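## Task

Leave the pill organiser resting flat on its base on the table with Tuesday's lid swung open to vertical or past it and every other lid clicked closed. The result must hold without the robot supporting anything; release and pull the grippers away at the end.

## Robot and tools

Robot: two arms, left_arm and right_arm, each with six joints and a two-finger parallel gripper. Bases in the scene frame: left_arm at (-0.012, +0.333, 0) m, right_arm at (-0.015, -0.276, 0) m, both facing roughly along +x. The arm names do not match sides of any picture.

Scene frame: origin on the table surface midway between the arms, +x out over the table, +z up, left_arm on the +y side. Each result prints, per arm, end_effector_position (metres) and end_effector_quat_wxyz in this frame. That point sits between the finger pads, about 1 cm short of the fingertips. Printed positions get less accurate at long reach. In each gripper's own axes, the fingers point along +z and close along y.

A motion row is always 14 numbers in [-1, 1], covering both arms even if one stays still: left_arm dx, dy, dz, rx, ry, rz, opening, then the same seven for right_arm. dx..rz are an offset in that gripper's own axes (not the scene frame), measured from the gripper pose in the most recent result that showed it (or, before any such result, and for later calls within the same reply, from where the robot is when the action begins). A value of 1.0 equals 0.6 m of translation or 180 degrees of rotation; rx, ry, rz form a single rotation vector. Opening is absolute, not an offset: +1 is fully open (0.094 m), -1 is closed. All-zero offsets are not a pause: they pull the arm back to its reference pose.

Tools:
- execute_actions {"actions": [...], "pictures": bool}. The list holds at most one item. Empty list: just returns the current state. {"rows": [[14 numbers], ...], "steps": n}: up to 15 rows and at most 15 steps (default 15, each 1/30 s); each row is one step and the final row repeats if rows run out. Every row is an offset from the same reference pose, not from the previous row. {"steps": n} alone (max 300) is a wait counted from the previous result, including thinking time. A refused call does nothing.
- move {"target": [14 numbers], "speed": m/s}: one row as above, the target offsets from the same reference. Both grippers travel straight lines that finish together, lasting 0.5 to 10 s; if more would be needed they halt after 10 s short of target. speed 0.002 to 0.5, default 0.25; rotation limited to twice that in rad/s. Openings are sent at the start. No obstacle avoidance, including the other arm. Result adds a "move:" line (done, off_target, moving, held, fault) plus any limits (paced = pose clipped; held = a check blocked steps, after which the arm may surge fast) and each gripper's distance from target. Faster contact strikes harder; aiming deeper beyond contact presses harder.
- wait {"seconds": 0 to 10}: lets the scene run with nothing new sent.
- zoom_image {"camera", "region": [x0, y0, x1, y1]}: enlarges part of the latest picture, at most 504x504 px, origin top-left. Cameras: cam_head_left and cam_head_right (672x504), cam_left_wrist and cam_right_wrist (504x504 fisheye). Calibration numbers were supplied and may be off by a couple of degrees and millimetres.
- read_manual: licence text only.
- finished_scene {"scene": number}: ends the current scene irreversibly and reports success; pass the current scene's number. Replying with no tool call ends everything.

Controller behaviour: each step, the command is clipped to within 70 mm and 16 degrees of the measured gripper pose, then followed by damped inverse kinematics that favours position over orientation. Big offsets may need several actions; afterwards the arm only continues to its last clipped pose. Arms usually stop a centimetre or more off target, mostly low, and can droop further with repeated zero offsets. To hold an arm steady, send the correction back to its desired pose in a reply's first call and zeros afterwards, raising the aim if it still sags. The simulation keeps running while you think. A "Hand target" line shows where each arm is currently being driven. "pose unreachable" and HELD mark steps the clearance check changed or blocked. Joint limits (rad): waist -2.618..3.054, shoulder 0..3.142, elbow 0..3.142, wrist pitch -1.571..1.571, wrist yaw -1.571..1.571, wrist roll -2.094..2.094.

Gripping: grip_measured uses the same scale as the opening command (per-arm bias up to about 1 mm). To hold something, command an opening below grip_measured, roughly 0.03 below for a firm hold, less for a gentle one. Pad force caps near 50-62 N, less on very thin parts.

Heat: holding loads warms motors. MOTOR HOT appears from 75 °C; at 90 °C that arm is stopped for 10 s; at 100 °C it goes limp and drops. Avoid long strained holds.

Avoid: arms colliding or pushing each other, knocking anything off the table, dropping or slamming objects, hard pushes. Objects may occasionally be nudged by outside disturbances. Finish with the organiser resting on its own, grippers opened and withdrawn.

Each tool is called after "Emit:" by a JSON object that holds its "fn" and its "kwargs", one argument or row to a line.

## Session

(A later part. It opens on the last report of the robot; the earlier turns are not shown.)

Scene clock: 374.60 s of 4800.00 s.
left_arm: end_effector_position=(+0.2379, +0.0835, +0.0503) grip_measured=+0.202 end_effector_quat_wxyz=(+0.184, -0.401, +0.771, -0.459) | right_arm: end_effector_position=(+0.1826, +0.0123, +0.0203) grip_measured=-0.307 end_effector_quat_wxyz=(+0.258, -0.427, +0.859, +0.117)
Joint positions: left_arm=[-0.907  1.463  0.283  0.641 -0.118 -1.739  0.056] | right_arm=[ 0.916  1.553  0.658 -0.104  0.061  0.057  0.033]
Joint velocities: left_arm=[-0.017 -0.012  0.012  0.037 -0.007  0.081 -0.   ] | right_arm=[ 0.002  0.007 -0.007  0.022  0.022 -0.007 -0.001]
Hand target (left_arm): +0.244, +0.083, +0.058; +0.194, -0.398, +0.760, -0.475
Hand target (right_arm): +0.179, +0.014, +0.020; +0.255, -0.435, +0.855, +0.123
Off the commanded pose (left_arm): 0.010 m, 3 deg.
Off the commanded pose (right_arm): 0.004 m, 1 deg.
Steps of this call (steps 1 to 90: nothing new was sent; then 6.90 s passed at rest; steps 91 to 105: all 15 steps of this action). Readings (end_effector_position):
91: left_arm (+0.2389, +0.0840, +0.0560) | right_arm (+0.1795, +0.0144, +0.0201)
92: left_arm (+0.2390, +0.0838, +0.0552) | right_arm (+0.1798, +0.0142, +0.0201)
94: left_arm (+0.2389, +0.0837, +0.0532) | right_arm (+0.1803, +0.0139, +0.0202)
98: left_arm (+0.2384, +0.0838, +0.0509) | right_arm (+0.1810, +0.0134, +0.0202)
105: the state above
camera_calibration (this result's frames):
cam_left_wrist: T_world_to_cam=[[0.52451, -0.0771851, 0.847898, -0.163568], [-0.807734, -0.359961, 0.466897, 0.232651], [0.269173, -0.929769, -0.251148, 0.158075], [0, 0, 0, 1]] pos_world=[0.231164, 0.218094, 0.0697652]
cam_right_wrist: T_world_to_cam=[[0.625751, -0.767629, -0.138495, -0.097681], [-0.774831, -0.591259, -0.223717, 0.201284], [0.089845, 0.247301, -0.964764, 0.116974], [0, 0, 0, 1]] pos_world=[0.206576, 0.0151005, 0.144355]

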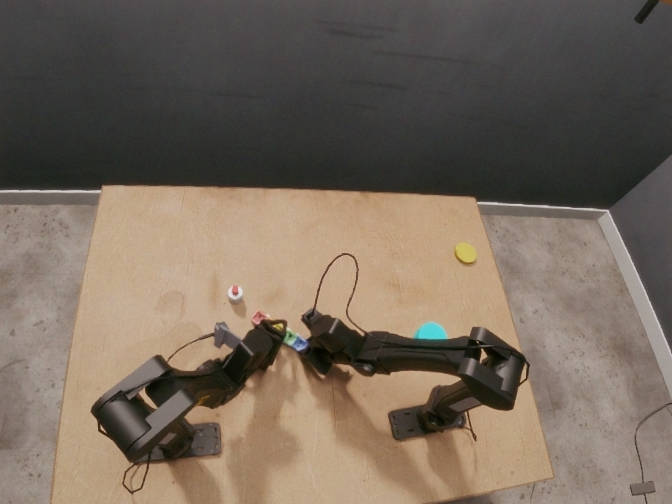

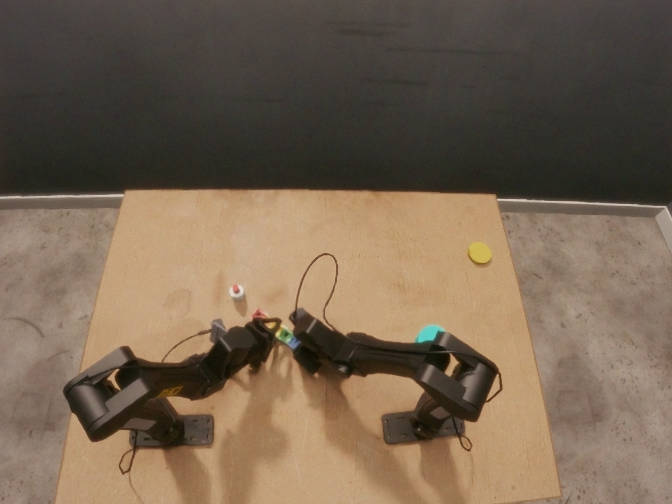

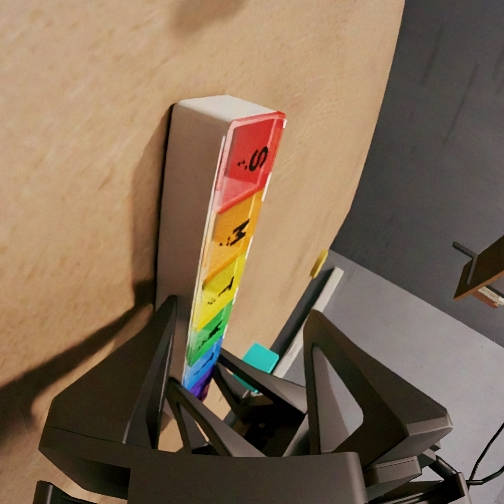

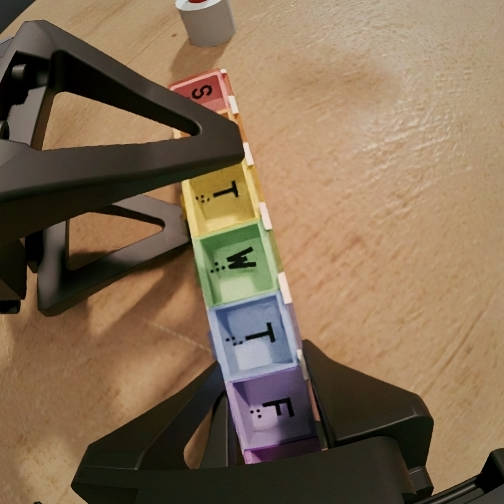

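Emit:
{"fn": "execute_actions", "kwargs": {
  "actions": [
    {"rows":[[-0.003,-0.020,-0.004,0.015,0,0,0.16, 0.004,0.006,0.006,0,0,0,-0.36],[-0.003,-0.020,-0.004,0.015,0,0,0.12, 0.004,0.006,0.006,0,0,0,-0.36],[-0.003,-0.020,-0.004,0.015,0,0,0.08, 0.004,0.006,0.006,0,0,0,-0.36],[-0.003,-0.020,-0.004,0.015,0,0,0.04, 0.004,0.006,0.006,0,0,0,-0.36],[-0.003,-0.020,-0.004,0.015,0,0,0.0, 0.004,0.006,0.006,0,0,0,-0.36],[-0.003,-0.020,-0.004,0.015,0,0,-0.04, 0.004,0.006,0.006,0,0,0,-0.36],[-0.003,-0.020,-0.004,0.015,0,0,-0.08, 0.004,0.006,0.006,0,0,0,-0.36],[-0.003,-0.020,-0.004,0.015,0,0,-0.12, 0.004,0.006,0.006,0,0,0,-0.36],[-0.003,-0.020,-0.004,0.015,0,0,-0.16, 0.004,0.006,0.006,0,0,0,-0.36],[-0.003,-0.020,-0.004,0.015,0,0,-0.2, 0.004,0.006,0.006,0,0,0,-0.36]],"steps":15}
  ]
}}

Scene clock: 382.70 s of 4800.00 s.
left_arm: end_effector_position=(+0.2373, +0.0834, +0.0496) grip_measured=-0.198 end_effector_quat_wxyz=(+0.182, -0.400, +0.772, -0.458) | right_arm: end_effector_position=(+0.1858, +0.0113, +0.0211) grip_measured=-0.307 end_effector_quat_wxyz=(+0.263, -0.416, +0.863, +0.113)
Joint positions: left_arm=[-0.907  1.463  0.283  0.637 -0.115 -1.739  0.038] | right_arm=[ 0.916  1.553  0.658 -0.099  0.079  0.075  0.033]
Joint velocities: left_arm=[-0.002  0.002  0.007  0.007  0.007  0.022 -0.001] | right_arm=[-0.002 -0.002 -0.017  0.037  0.051 -0.037  0.001]
Hand target (left_arm): +0.243, +0.083, +0.062; +0.193, -0.396, +0.760, -0.477
Hand target (right_arm): +0.180, +0.014, +0.016; +0.258, -0.427, +0.859, +0.117
Off the commanded pose (left_arm): 0.013 m, 3 deg.
Off the commanded pose (right_arm): 0.008 m, 1 deg.
Steps of this call (steps 1 to 90: nothing new was sent; then 4.60 s passed at rest; steps 91 to 105: all 15 steps of this action). Readings (end_effector_position):
91: left_arm (+0.2378, +0.0835, +0.0502) | right_arm (+0.1831, +0.0123, +0.0204)
92: left_arm (+0.2377, +0.0834, +0.0502) | right_arm (+0.1834, +0.0121, +0.0205)
94: left_arm (+0.2376, +0.0833, +0.0502) | right_arm (+0.1839, +0.0119, +0.0206)
98: left_arm (+0.2375, +0.0832, +0.0501) | right_arm (+0.1850, +0.0115, +0.0209)
105: the state above
camera_calibration (this result's frames):
cam_left_wrist: T_world_to_cam=[[0.527014, -0.0796182, 0.846119, -0.162974], [-0.807178, -0.358434, 0.46903, 0.232059], [0.265934, -0.930154, -0.253166, 0.158876], [0, 0, 0, 1]] pos_world=[0.230952, 0.217981, 0.0692747]
cam_right_wrist: T_world_to_cam=[[0.607607, -0.782623, -0.135332, -0.0968457], [-0.787487, -0.571464, -0.230852, 0.205559], [0.103333, 0.24684, -0.963531, 0.115196], [0, 0, 0, 1]] pos_world=[0.208816, 0.0132411, 0.145343]

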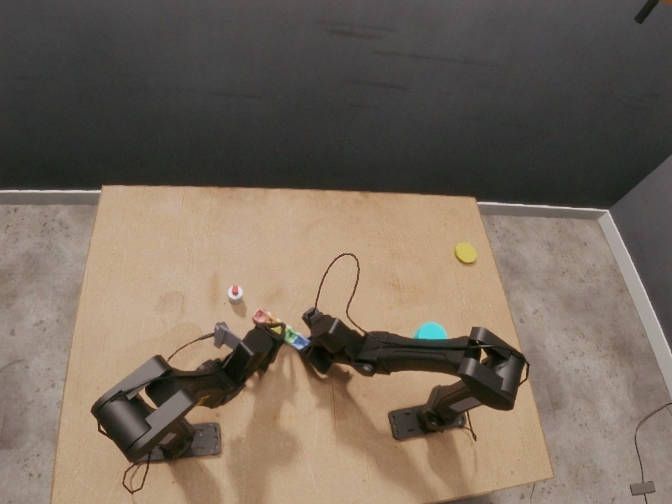

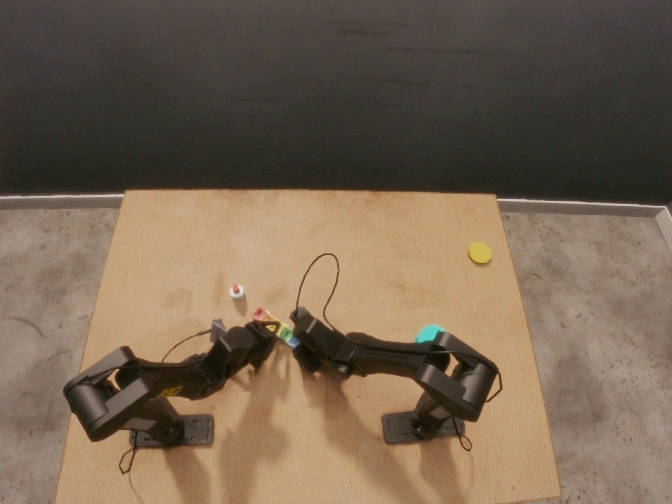

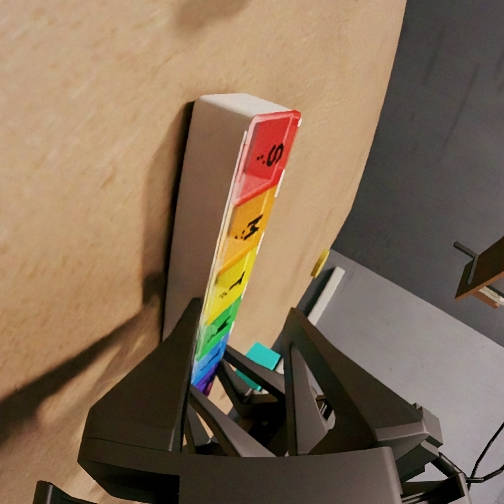

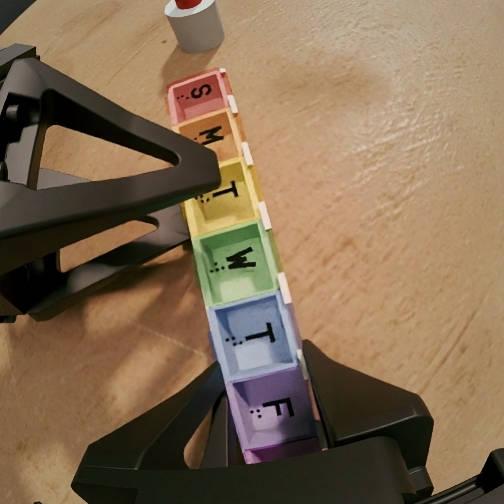

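Emit:
{"fn": "zoom_image", "kwargs": {
  "camera": "cam_left_wrist",
  "region": [140, 230, 300, 390]
}}

Emit:
{"fn": "zoom_image", "kwargs": {
  "camera": "cam_right_wrist",
  "region": [130, 130, 290, 280]
}}

Region (140, 230, 300, 390) of cam_left_wrist's 504x504 image, scaled by 3.150, with more detail than that image has.

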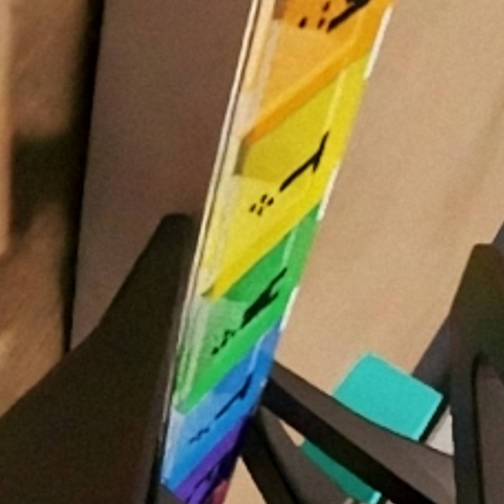

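Region (130, 130, 290, 280) of cam_right_wrist's 504x504 image, scaled by 3.150, with more detail than that image has; it fills the top 472 rows of this view, and the rest is white.

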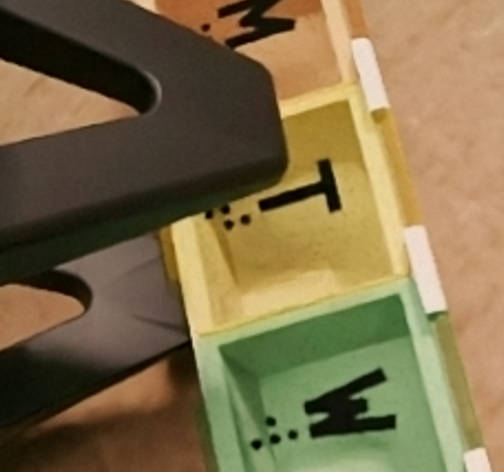

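Emit:
{"fn": "execute_actions", "kwargs": {
  "actions": [
    {"rows":[[-0.003,-0.022,-0.010,0.015,0,0,-0.23, 0.004,0.006,0.006,0,0,0,-0.36],[-0.003,-0.022,-0.010,0.015,0,0,-0.26, 0.004,0.006,0.006,0,0,0,-0.36],[-0.003,-0.022,-0.010,0.015,0,0,-0.29, 0.004,0.006,0.006,0,0,0,-0.36],[-0.003,-0.022,-0.010,0.015,0,0,-0.32, 0.004,0.006,0.006,0,0,0,-0.36],[-0.003,-0.022,-0.010,0.015,0,0,-0.35, 0.004,0.006,0.006,0,0,0,-0.36],[-0.003,-0.022,-0.010,0.015,0,0,-0.38, 0.004,0.006,0.006,0,0,0,-0.36],[-0.003,-0.022,-0.010,0.015,0,0,-0.41, 0.004,0.006,0.006,0,0,0,-0.36],[-0.003,-0.022,-0.010,0.015,0,0,-0.44, 0.004,0.006,0.006,0,0,0,-0.36],[-0.003,-0.022,-0.010,0.015,0,0,-0.47, 0.004,0.006,0.006,0,0,0,-0.36],[-0.003,-0.022,-0.010,0.015,0,0,-0.5, 0.004,0.006,0.006,0,0,0,-0.36]],"steps":15}
  ]
}}

Scene clock: 391.20 s of 4800.00 s.
left_arm: end_effector_position=(+0.2355, +0.0854, +0.0453) grip_measured=-0.498 end_effector_quat_wxyz=(+0.180, -0.402, +0.777, -0.450) | right_arm: end_effector_position=(+0.1869, +0.0116, +0.0217) grip_measured=-0.307 end_effector_quat_wxyz=(+0.266, -0.411, +0.865, +0.114)
Joint positions: left_arm=[-0.907  1.463  0.283  0.617 -0.115 -1.739  0.024] | right_arm=[ 0.916  1.553  0.658 -0.095  0.083  0.086  0.033]
Joint velocities: left_arm=[-0.012  0.012 -0.017 -0.022 -0.007 -0.007 -0.   ] | right_arm=[-0.007  0.012  0.017 -0.081  0.022 -0.051 -0.   ]
Hand target (left_arm): +0.241, +0.084, +0.063; +0.192, -0.396, +0.761, -0.476
Hand target (right_arm): +0.183, +0.013, +0.017; +0.264, -0.416, +0.863, +0.113
Off the commanded pose (left_arm): 0.019 m, 4 deg.
Off the commanded pose (right_arm): 0.007 m, 1 deg.
Steps of this call (steps 1 to 90: nothing new was sent; then 5.00 s passed at rest; steps 91 to 105: all 15 steps of this action). Readings (end_effector_position):
91: left_arm (+0.2371, +0.0836, +0.0492) | right_arm (+0.1860, +0.0112, +0.0211)
92: left_arm (+0.2370, +0.0837, +0.0489) | right_arm (+0.1862, +0.0112, +0.0212)
94: left_arm (+0.2367, +0.0840, +0.0481) | right_arm (+0.1864, +0.0113, +0.0214)
98: left_arm (+0.2360, +0.0848, +0.0465) | right_arm (+0.1866, +0.0115, +0.0216)
105: the state above
camera_calibration (this result's frames):
cam_left_wrist: T_world_to_cam=[[0.538272, -0.0923857, 0.837692, -0.159479], [-0.80087, -0.365587, 0.474293, 0.232244], [0.262431, -0.926181, -0.270774, 0.16138], [0, 0, 0, 1]] pos_world=[0.229489, 0.219639, 0.0671409]
cam_right_wrist: T_world_to_cam=[[0.598941, -0.788584, -0.139299, -0.0953757], [-0.7936, -0.561248, -0.234949, 0.207922], [0.107096, 0.251269, -0.961974, 0.114848], [0, 0, 0, 1]] pos_world=[0.209831, 0.0126261, 0.146046]

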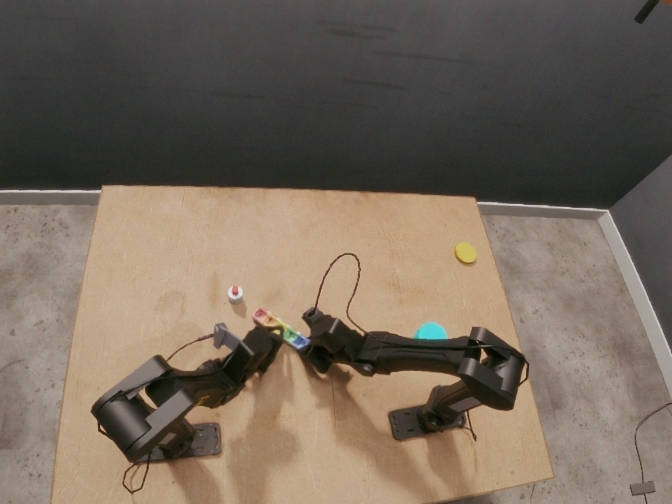

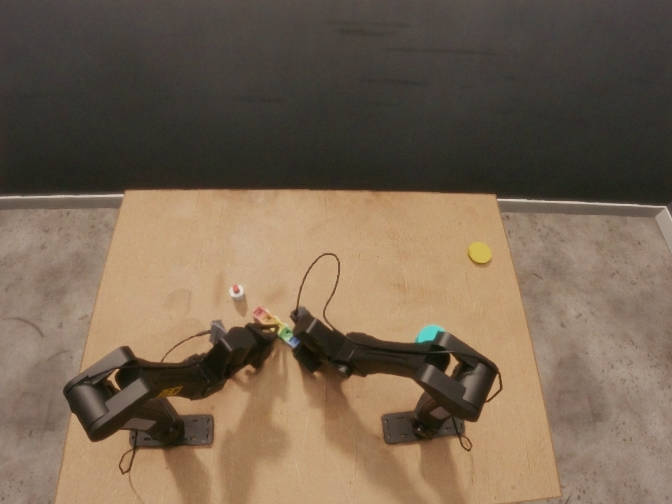

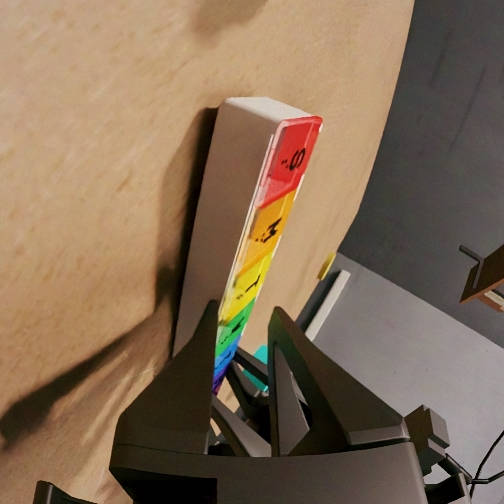

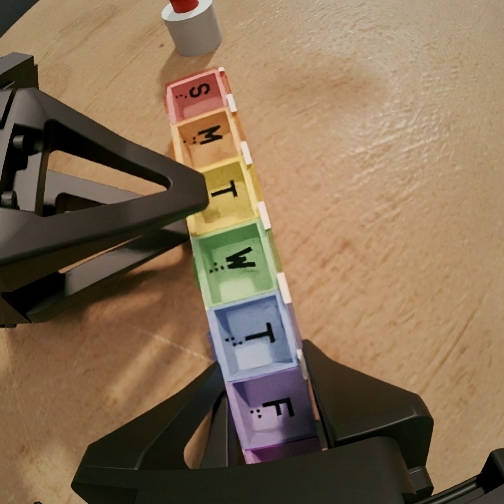

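Emit:
{"fn": "execute_actions", "kwargs": {
  "actions": [
    {"rows":[[-0.003,-0.025,-0.012,0.02,0,0,-0.5, 0.010,0.008,0.015,-0.01,0.01,-0.015,-0.36],[-0.003,-0.028,-0.014,0.02,0,0,-0.5, 0.012,0.010,0.020,-0.017,0.016,-0.029,-0.36],[-0.003,-0.031,-0.016,0.025,0,0,-0.5, 0.017,0.010,0.029,-0.017,0.022,-0.029,-0.36],[-0.003,-0.034,-0.018,0.025,0,0,-0.5, 0.017,0.010,0.029,-0.017,0.022,-0.029,-0.36],[-0.003,-0.037,-0.020,0.03,0,0,-0.5, 0.017,0.010,0.029,-0.017,0.022,-0.029,-0.36],[-0.003,-0.040,-0.022,0.03,0,0,-0.5, 0.017,0.010,0.029,-0.017,0.022,-0.029,-0.36],[-0.003,-0.043,-0.024,0.035,0,0,-0.5, 0.017,0.010,0.029,-0.017,0.022,-0.029,-0.36],[-0.003,-0.046,-0.026,0.035,0,0,-0.5, 0.017,0.010,0.029,-0.017,0.022,-0.029,-0.36],[-0.003,-0.049,-0.028,0.04,0,0,-0.5, 0.017,0.010,0.029,-0.017,0.022,-0.029,-0.36],[-0.003,-0.052,-0.028,0.04,0,0,-0.5, 0.017,0.010,0.029,-0.017,0.022,-0.029,-0.36]],"steps":15}
  ]
}}

Scene clock: 410.27 s of 4800.00 s.
left_arm: end_effector_position=(+0.2363, +0.0855, +0.0686) grip_measured=-0.498 end_effector_quat_wxyz=(+0.192, -0.394, +0.758, -0.484) | right_arm: end_effector_position=(+0.1912, +0.0231, +0.0197) grip_measured=-0.307 end_effector_quat_wxyz=(+0.267, -0.446, +0.846, +0.121)
Joint positions: left_arm=[-0.907  1.383  0.259  0.643 -0.119 -1.735  0.024] | right_arm=[ 0.903  1.597  0.685 -0.065  0.04   0.001  0.033]
Joint velocities: left_arm=[-0.007  0.007  0.017 -0.037 -0.051 -0.007 -0.001] | right_arm=[ 0.017  0.007  0.002  0.066 -0.022 -0.095  0.001]
Hand target (left_arm): +0.240, +0.087, +0.081; +0.205, -0.389, +0.747, -0.498
Hand target (right_arm): +0.183, +0.016, +0.003; +0.230, -0.460, +0.850, +0.111
Off the commanded pose (left_arm): 0.013 m, 3 deg.
Off the commanded pose (right_arm): 0.021 m, 5 deg.
Steps of this call (steps 1 to 90: nothing new was sent; then 15.57 s passed at rest; steps 91 to 105: all 15 steps of this action). Readings (end_effector_position):
91: left_arm (+0.2355, +0.0854, +0.0452) | right_arm (+0.1867, +0.0116, +0.0209)
92: left_arm (+0.2347, +0.0865, +0.0435) | right_arm (+0.1866, +0.0121, +0.0198)
94: left_arm (+0.2332, +0.0882, +0.0425) | right_arm (+0.1882, +0.0160, +0.0193)
98: left_arm (+0.2325, +0.0898, +0.0494) | right_arm (+0.1913, +0.0207, +0.0194)
105: the state above
camera_calibration (this result's frames):
cam_left_wrist: T_world_to_cam=[[0.488494, -0.0423413, 0.87154, -0.17426], [-0.827317, -0.339949, 0.447192, 0.227793], [0.277345, -0.93949, -0.201093, 0.160413], [0, 0, 0, 1]] pos_world=[0.229092, 0.220766, 0.0822653]
cam_right_wrist: T_world_to_cam=[[0.662367, -0.737701, -0.130642, -0.102672], [-0.742497, -0.623162, -0.245696, 0.209127], [0.099839, 0.259742, -0.960503, 0.110684], [0, 0, 0, 1]] pos_world=[0.212233, 0.0258294, 0.144281]

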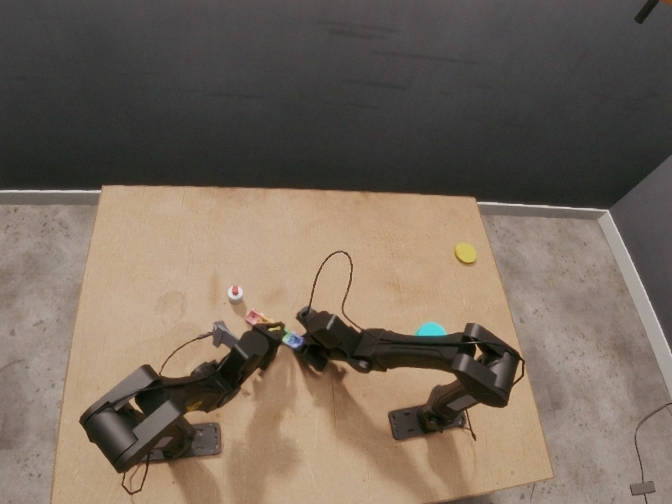

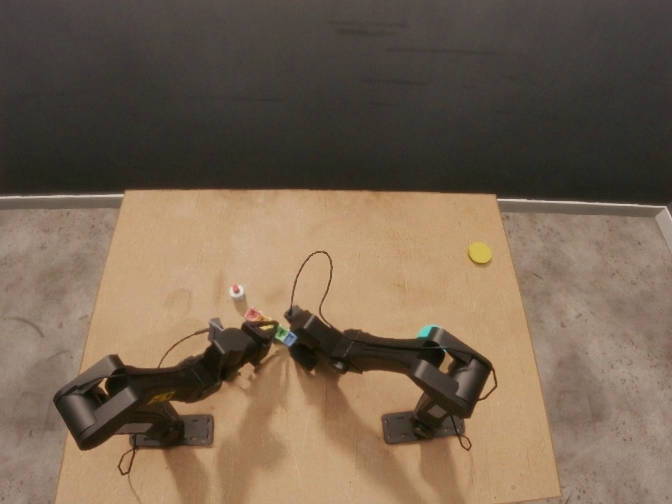

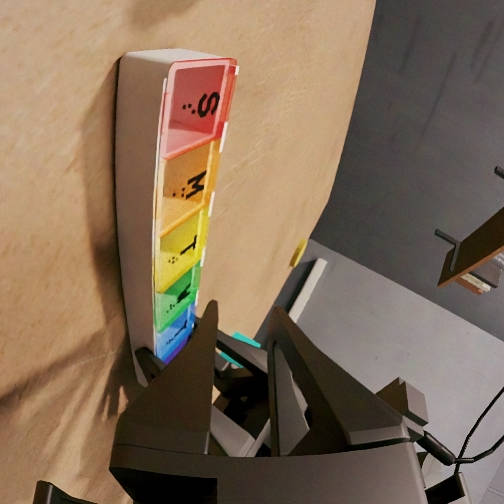

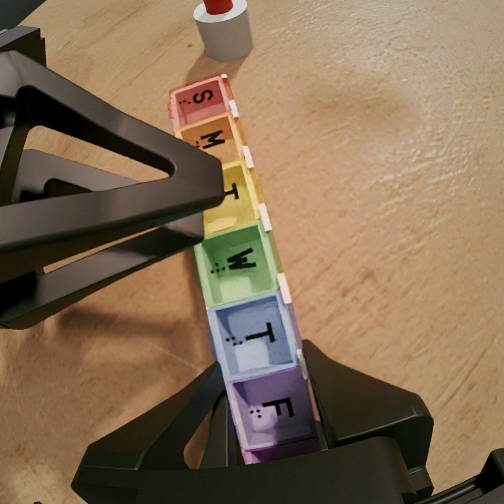

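Emit:
{"fn": "move", "kwargs": {
  "target": [-0.030,0.037,-0.027,-0.002,-0.027,0.018,0.064, 0.012,0.002,0.010,0,0,0,-0.36],
  "speed": 0.05
}}

Scene clock: 459.80 s of 4800.00 s.
left_arm: end_effector_position=(+0.2276, +0.1146, +0.0418) grip_measured=+0.062 end_effector_quat_wxyz=(+0.222, -0.403, +0.770, -0.441) | right_arm: end_effector_position=(+0.1927, +0.0262, +0.0220) grip_measured=-0.307 end_effector_quat_wxyz=(+0.274, -0.445, +0.843, +0.126)
Joint positions: left_arm=[-0.91   1.383  0.173  0.661 -0.197 -1.705  0.05 ] | right_arm=[ 0.903  1.597  0.685 -0.048  0.038  0.     0.033]
Joint velocities: left_arm=[-0.027 -0.022  0.002  0.007 -0.066 -0.022 -0.   ] | right_arm=[-0.002  0.002 -0.012  0.022 -0.022 -0.007 -0.   ]
Hand target (left_arm): +0.228, +0.114, +0.055; +0.236, -0.394, +0.761, -0.459
Hand target (right_arm): +0.189, +0.021, +0.011; +0.267, -0.446, +0.846, +0.121
Off the commanded pose (left_arm): 0.013 m, 3 deg.
Off the commanded pose (right_arm): 0.013 m, 1 deg.
After step 90, 45.23 s passed at rest.
move: off_target (left_arm, right_arm)
camera_calibration (this result's frames):
cam_left_wrist: T_world_to_cam=[[0.492369, -0.102899, 0.864283, -0.139005], [-0.80812, -0.42287, 0.410028, 0.249092], [0.323287, -0.900329, -0.291363, 0.173631], [0, 0, 0, 1]] pos_world=[0.213605, 0.247355, 0.068594]
cam_right_wrist: T_world_to_cam=[[0.66486, -0.734455, -0.136148, -0.101566], [-0.739256, -0.620851, -0.260853, 0.212448], [0.107057, 0.274079, -0.95573, 0.110107], [0, 0, 0, 1]] pos_world=[0.212793, 0.0271248, 0.146822]

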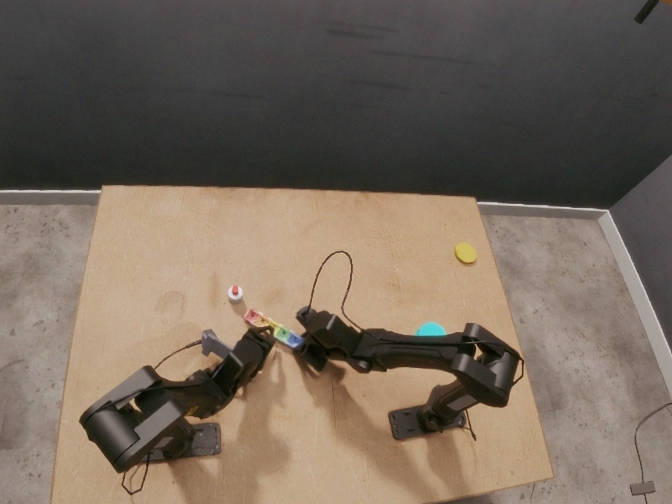

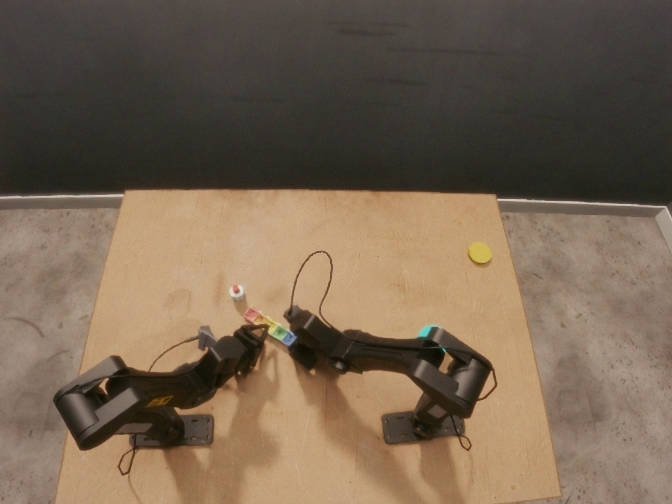

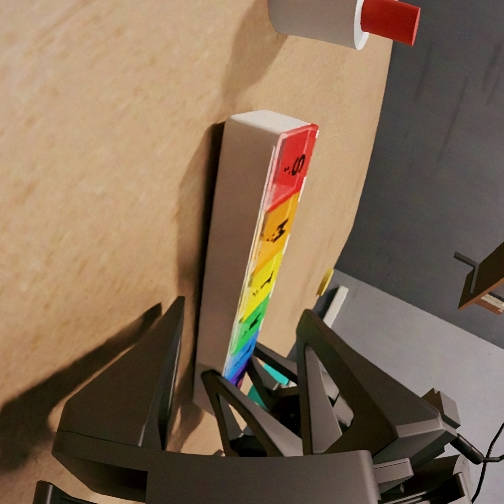

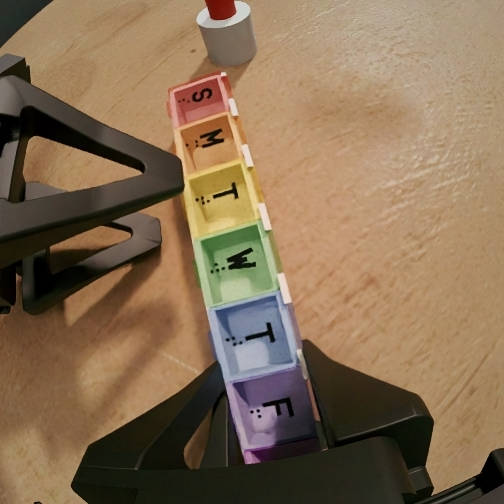

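Emit:
{"fn": "execute_actions", "kwargs": {
  "actions": [
    {"rows":[[-0.004,-0.030,0.0,0.02,0,0,0.064, 0.005,0,0.003,0,0,0,-0.36],[-0.004,-0.034,0.002,0.02,0,0,0.064, 0.005,0,0.003,0,0,0,-0.36],[-0.004,-0.038,0.004,0.02,0,0,0.064, 0.005,0,0.003,0,0,0,-0.36],[-0.004,-0.040,0.006,0.02,0,0,0.064, 0.005,0,0.003,0,0,0,-0.36],[-0.004,-0.040,0.008,0.02,0,0,0.064, 0.005,0,0.003,0,0,0,-0.36],[-0.004,-0.041,0.011,0.02,0,0,0.064, 0.005,0,0.003,0,0,0,-0.36]],"steps":15}
  ]
}}

Scene clock: 470.73 s of 4800.00 s.
left_arm: end_effector_position=(+0.2316, +0.1147, +0.0461) grip_measured=+0.062 end_effector_quat_wxyz=(+0.225, -0.401, +0.766, -0.449) | right_arm: end_effector_position=(+0.1928, +0.0262, +0.0221) grip_measured=-0.307 end_effector_quat_wxyz=(+0.274, -0.445, +0.843, +0.126)
Joint positions: left_arm=[-0.891  1.383  0.173  0.682 -0.18  -1.692  0.05 ] | right_arm=[ 0.903  1.597  0.685 -0.047  0.038  0.     0.033]
Joint velocities: left_arm=[-0.007 -0.012 -0.002  0.081  0.007 -0.007 -0.   ] | right_arm=[ 0.002 -0.007  0.007  0.007 -0.022 -0.007 -0.   ]
Hand target (left_arm): +0.243, +0.107, +0.060; +0.235, -0.396, +0.756, -0.465
Hand target (right_arm): +0.192, +0.025, +0.019; +0.274, -0.445, +0.843, +0.126
Off the commanded pose (left_arm): 0.020 m, 3 deg.
Off the commanded pose (right_arm): 0.004 m, 0 deg.
Steps of this call (steps 1 to 90: nothing new was sent; then 7.43 s passed at rest; steps 91 to 105: all 15 steps of this action). Readings (end_effector_position):
91: left_arm (+0.2282, +0.1142, +0.0430) | right_arm (+0.1928, +0.0262, +0.0221)
92: left_arm (+0.2288, +0.1143, +0.0436) | right_arm (+0.1928, +0.0262, +0.0221)
94: left_arm (+0.2302, +0.1150, +0.0444) | right_arm (+0.1928, +0.0262, +0.0221)
98: left_arm (+0.2316, +0.1157, +0.0451) | right_arm (+0.1928, +0.0262, +0.0221)
105: the state above
camera_calibration (this result's frames):
cam_left_wrist: T_world_to_cam=[[0.479887, -0.0924085, 0.87245, -0.143367], [-0.814843, -0.415526, 0.404189, 0.251644], [0.325175, -0.904875, -0.274704, 0.17301], [0, 0, 0, 1]] pos_world=[0.217592, 0.247869, 0.0708949]
cam_right_wrist: T_world_to_cam=[[0.664889, -0.734412, -0.136241, -0.101544], [-0.739201, -0.620768, -0.261206, 0.212529], [0.107259, 0.274382, -0.95562, 0.110087], [0, 0, 0, 1]] pos_world=[0.212809, 0.0271498, 0.146881]

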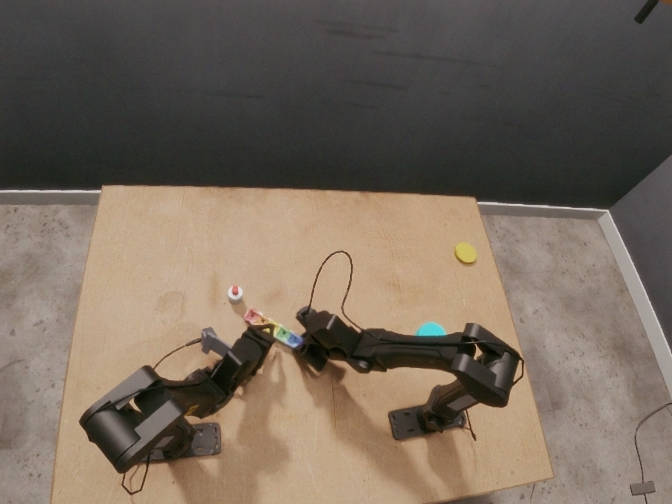

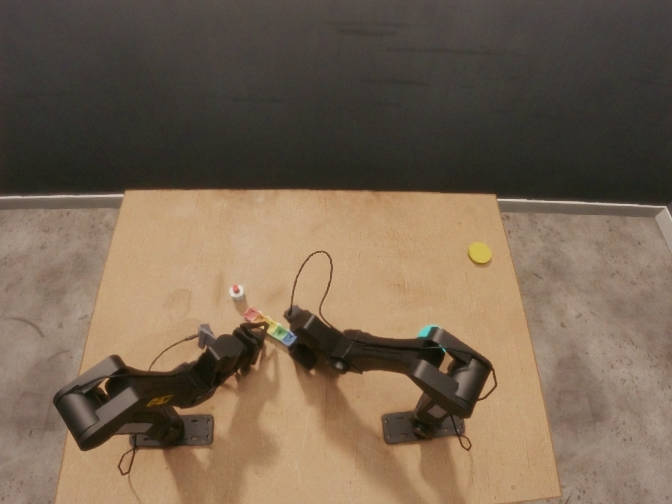

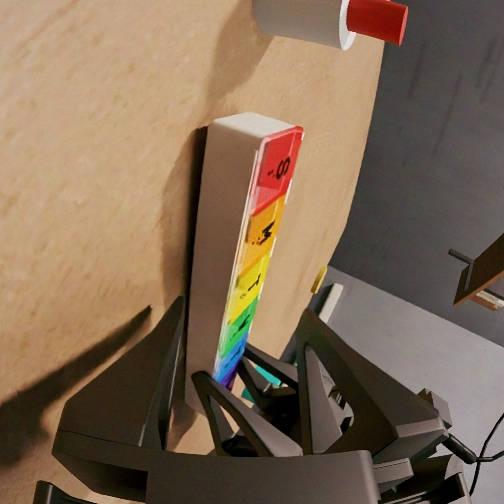

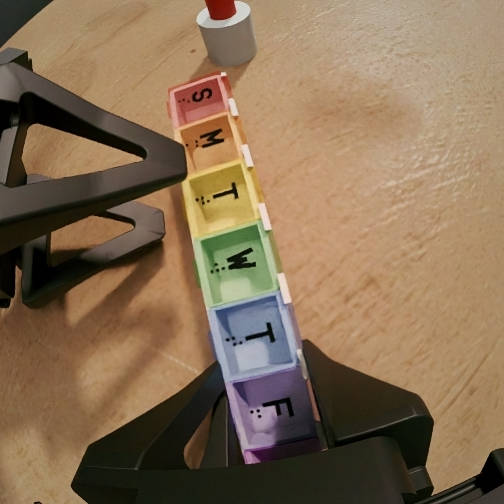

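Emit:
{"fn": "execute_actions", "kwargs": {
  "actions": [
    {"rows":[[0,-0.015,0.020,0.01,0,0,0.064, 0,0,0,0,0,0,-0.36],[0,-0.015,0.023,0.01,0,0,0.064, 0,0,0,0,0,0,-0.36],[0,-0.016,0.026,0.01,0,0,0.064, 0,0,0,0,0,0,-0.36]],"steps":15}
  ]
}}

Scene clock: 476.80 s of 4800.00 s.
left_arm: end_effector_position=(+0.2361, +0.1101, +0.0374) grip_measured=+0.062 end_effector_quat_wxyz=(+0.221, -0.401, +0.767, -0.450) | right_arm: end_effector_position=(+0.1928, +0.0262, +0.0221) grip_measured=-0.307 end_effector_quat_wxyz=(+0.274, -0.445, +0.843, +0.126)
Joint positions: left_arm=[-0.884  1.481  0.181  0.772 -0.167 -1.692  0.05 ] | right_arm=[ 0.903  1.597  0.685 -0.047  0.038  0.     0.033]
Joint velocities: left_arm=[-0.007 -0.012 -0.032  0.139 -0.037  0.007  0.001] | right_arm=[-0.017 -0.002 -0.007  0.022 -0.037  0.037 -0.   ]
Hand target (left_arm): +0.246, +0.105, +0.046; +0.231, -0.397, +0.759, -0.461
Hand target (right_arm): +0.193, +0.026, +0.022; +0.274, -0.445, +0.843, +0.126
Off the commanded pose (left_arm): 0.015 m, 2 deg.
Off the commanded pose (right_arm): 0.000 m, 0 deg.
Steps of this call (steps 1 to 90: nothing new was sent; then 2.57 s passed at rest; steps 91 to 105: all 15 steps of this action). Readings (end_effector_position):
91: left_arm (+0.2319, +0.1139, +0.0459) | right_arm (+0.1928, +0.0262, +0.0221)
92: left_arm (+0.2328, +0.1133, +0.0440) | right_arm (+0.1928, +0.0262, +0.0221)
94: left_arm (+0.2337, +0.1131, +0.0366) | right_arm (+0.1928, +0.0262, +0.0221)
98: left_arm (+0.2354, +0.1115, +0.0358) | right_arm (+0.1928, +0.0262, +0.0221)
105: the state above
camera_calibration (this result's frames):
cam_left_wrist: T_world_to_cam=[[0.483607, -0.0911752, 0.870523, -0.139315], [-0.81457, -0.410841, 0.409494, 0.256139], [0.320311, -0.907137, -0.272954, 0.166377], [0, 0, 0, 1]] pos_world=[0.222724, 0.243457, 0.061803]
cam_right_wrist: T_world_to_cam=[[0.664889, -0.734412, -0.136241, -0.101544], [-0.739201, -0.620768, -0.261206, 0.212529], [0.107259, 0.274382, -0.95562, 0.110087], [0, 0, 0, 1]] pos_world=[0.212809, 0.0271498, 0.146881]

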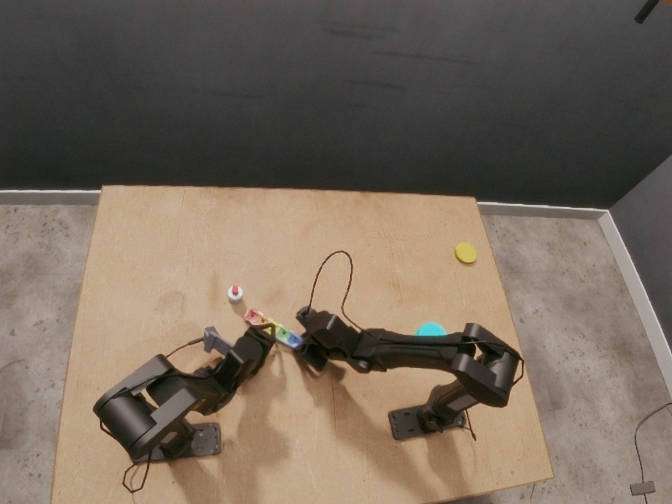

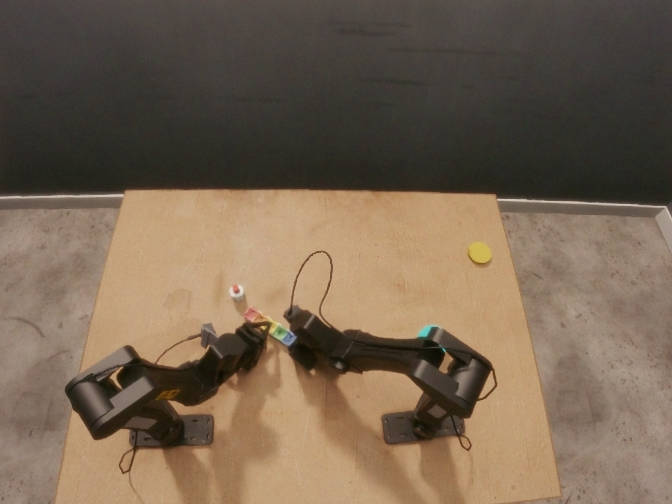

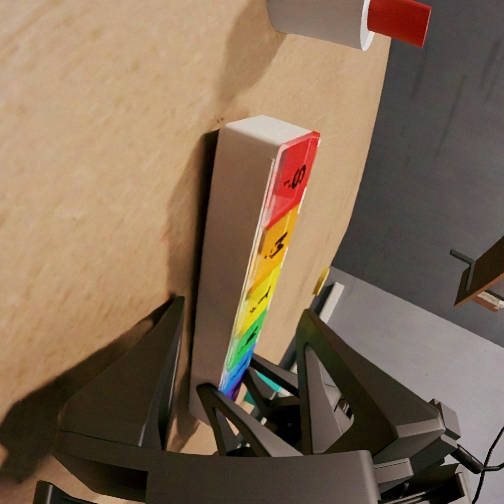

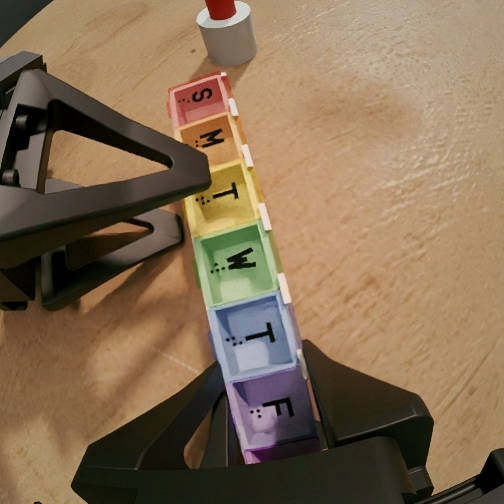

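Emit:
{"fn": "move", "kwargs": {
  "target": [0,-0.01,-0.015,0,0,0,0.064, 0.0,-0.117,0,0,0,0,-0.36],
  "speed": 0.06
}}

Emit:
{"fn": "move", "kwargs": {
  "target": [0,-0.065,0.082,0.066,-0.003,0.006,0.064, 0,0,0,0,0,0,-0.36],
  "speed": 0.06
}}

Scene clock: 505.60 s of 4800.00 s.
left_arm: end_effector_position=(+0.2315, +0.1148, +0.0384) grip_measured=+0.062 end_effector_quat_wxyz=(+0.216, -0.405, +0.772, -0.440) | right_arm: end_effector_position=(+0.2413, -0.0142, +0.0216) grip_measured=-0.307 end_effector_quat_wxyz=(+0.273, -0.443, +0.844, +0.132)
Joint positions: left_arm=[-0.884  1.413  0.181  0.677 -0.166 -1.699  0.05 ] | right_arm=[ 0.657  1.601  0.685 -0.047 -0.113 -0.193  0.033]
Joint velocities: left_arm=[ 0.002  0.002 -0.017 -0.022 -0.037  0.022 -0.   ] | right_arm=[-0.012 -0.002 -0.012 -0.007 -0.022 -0.007  0.001]
Hand target (left_arm): +0.232, +0.113, +0.047; +0.221, -0.401, +0.767, -0.450
Hand target (right_arm): +0.249, -0.013, +0.024; +0.273, -0.445, +0.844, +0.127
Off the commanded pose (left_arm): 0.009 m, 2 deg.
Off the commanded pose (right_arm): 0.009 m, 1 deg.
After step 90, 24.23 s passed at rest.
move: done
camera_calibration (this result's frames):
cam_left_wrist: T_world_to_cam=[[0.503501, -0.102008, 0.857952, -0.140357], [-0.803932, -0.419087, 0.421971, 0.251941], [0.316512, -0.902198, -0.293018, 0.173427], [0, 0, 0, 1]] pos_world=[0.218322, 0.247733, 0.0649249]
cam_right_wrist: T_world_to_cam=[[0.663089, -0.73359, -0.148861, -0.162882], [-0.741737, -0.617185, -0.262507, 0.223843], [0.100697, 0.284481, -0.953379, 0.117187], [0, 0, 0, 1]] pos_world=[0.262237, -0.0146735, 0.146237]

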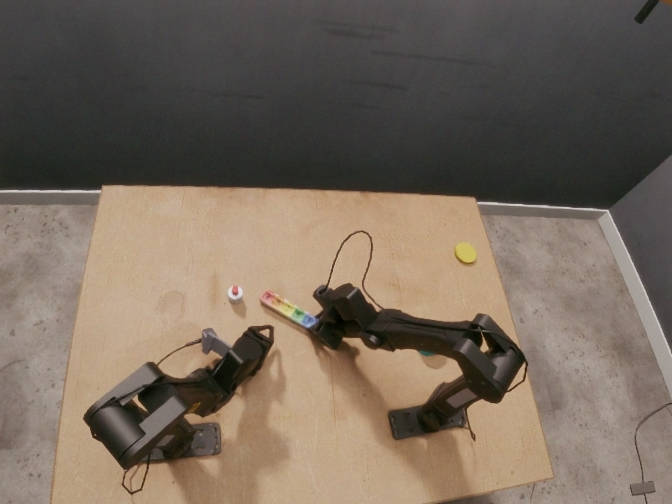

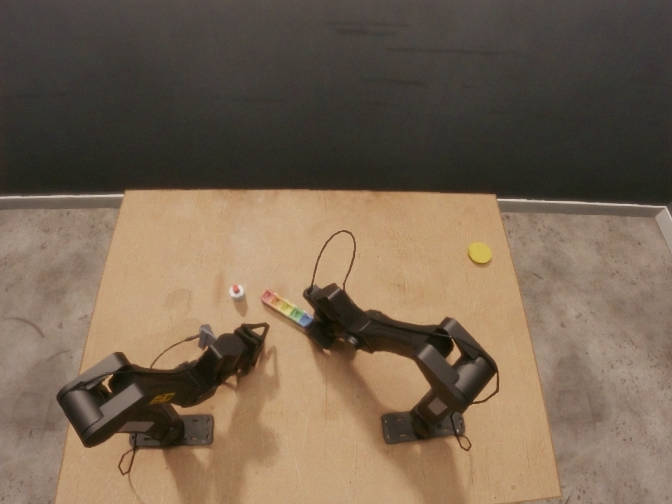

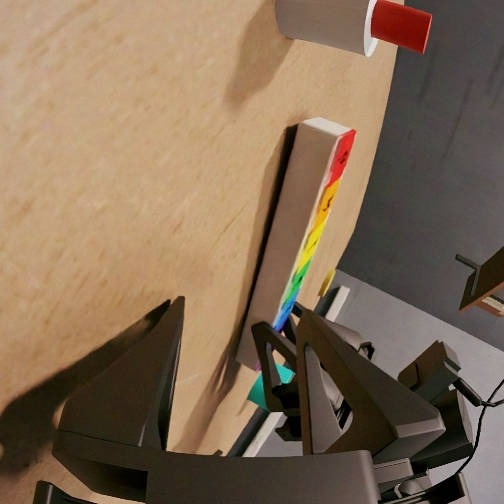

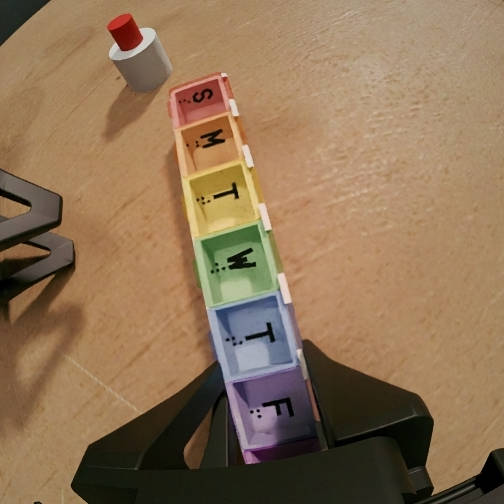

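Scene clock: 507.63 s of 4800.00 s.
left_arm: end_effector_position=(+0.2723, +0.0841, +0.0362) grip_measured=+0.062 end_effector_quat_wxyz=(+0.254, -0.380, +0.734, -0.502) | right_arm: end_effector_position=(+0.2413, -0.0142, +0.0216) grip_measured=-0.307 end_effector_quat_wxyz=(+0.273, -0.443, +0.844, +0.132)
Joint positions: left_arm=[-0.856  1.839  0.261  1.198 -0.16  -1.644  0.05 ] | right_arm=[ 0.657  1.601  0.685 -0.047 -0.113 -0.192  0.033]
Joint velocities: left_arm=[-0.002  0.007 -0.032  0.066  0.022 -0.066  0.001] | right_arm=[ 0.007 -0.012 -0.012  0.022 -0.081  0.007 -0.   ]
Hand target (left_arm): +0.282, +0.080, +0.044; +0.264, -0.374, +0.726, -0.513
Hand target (right_arm): +0.241, -0.014, +0.022; +0.273, -0.443, +0.844, +0.132
Off the commanded pose (left_arm): 0.015 m, 2 deg.
Off the commanded pose (right_arm): 0.000 m, 0 deg.
move: off_target (left_arm)
camera_calibration (this result's frames):
cam_left_wrist: T_world_to_cam=[[0.371081, -0.0244552, 0.928279, -0.135193], [-0.86121, -0.382937, 0.334181, 0.28854], [0.347299, -0.923451, -0.163161, 0.120809], [0, 0, 0, 1]] pos_world=[0.256704, 0.218748, 0.0487838]
cam_right_wrist: T_world_to_cam=[[0.662707, -0.733784, -0.149599, -0.162709], [-0.742135, -0.616755, -0.262392, 0.223937], [0.100273, 0.284911, -0.953295, 0.117291], [0, 0, 0, 1]] pos_world=[0.262259, -0.0146965, 0.146231]

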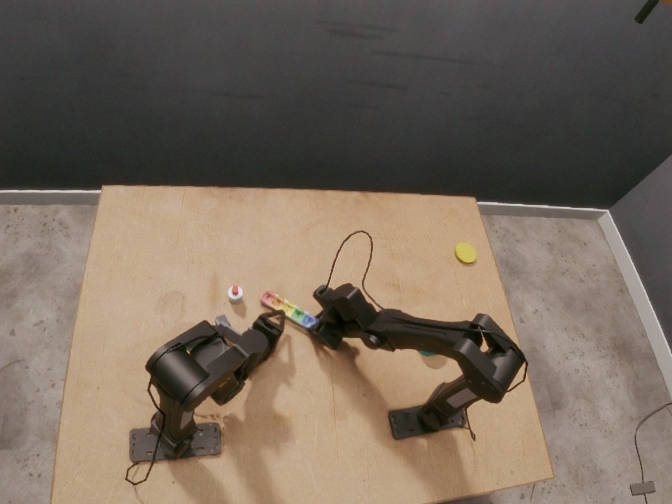

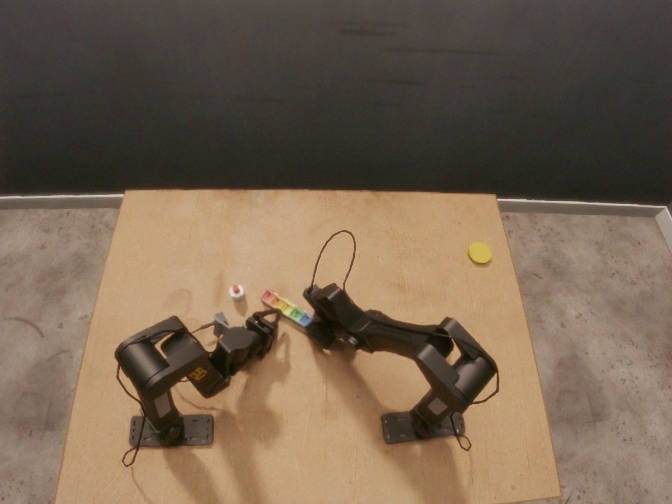

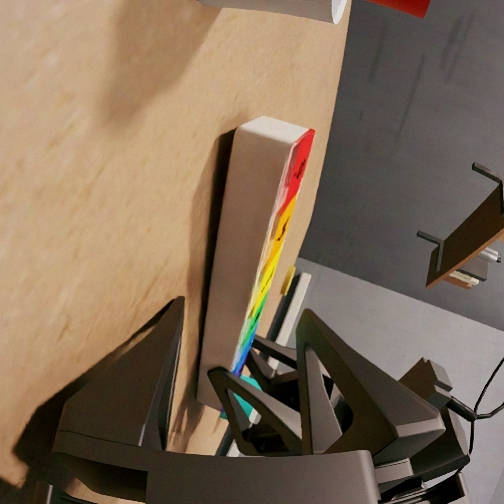

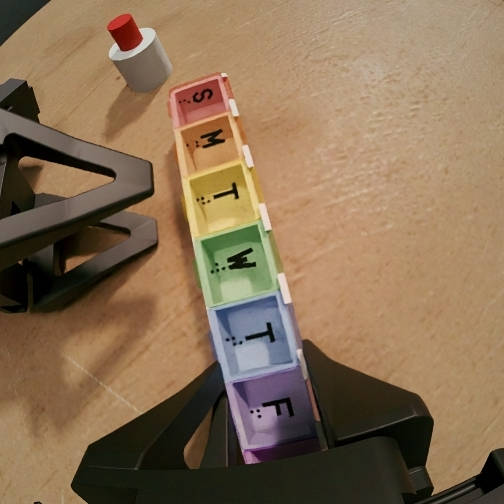

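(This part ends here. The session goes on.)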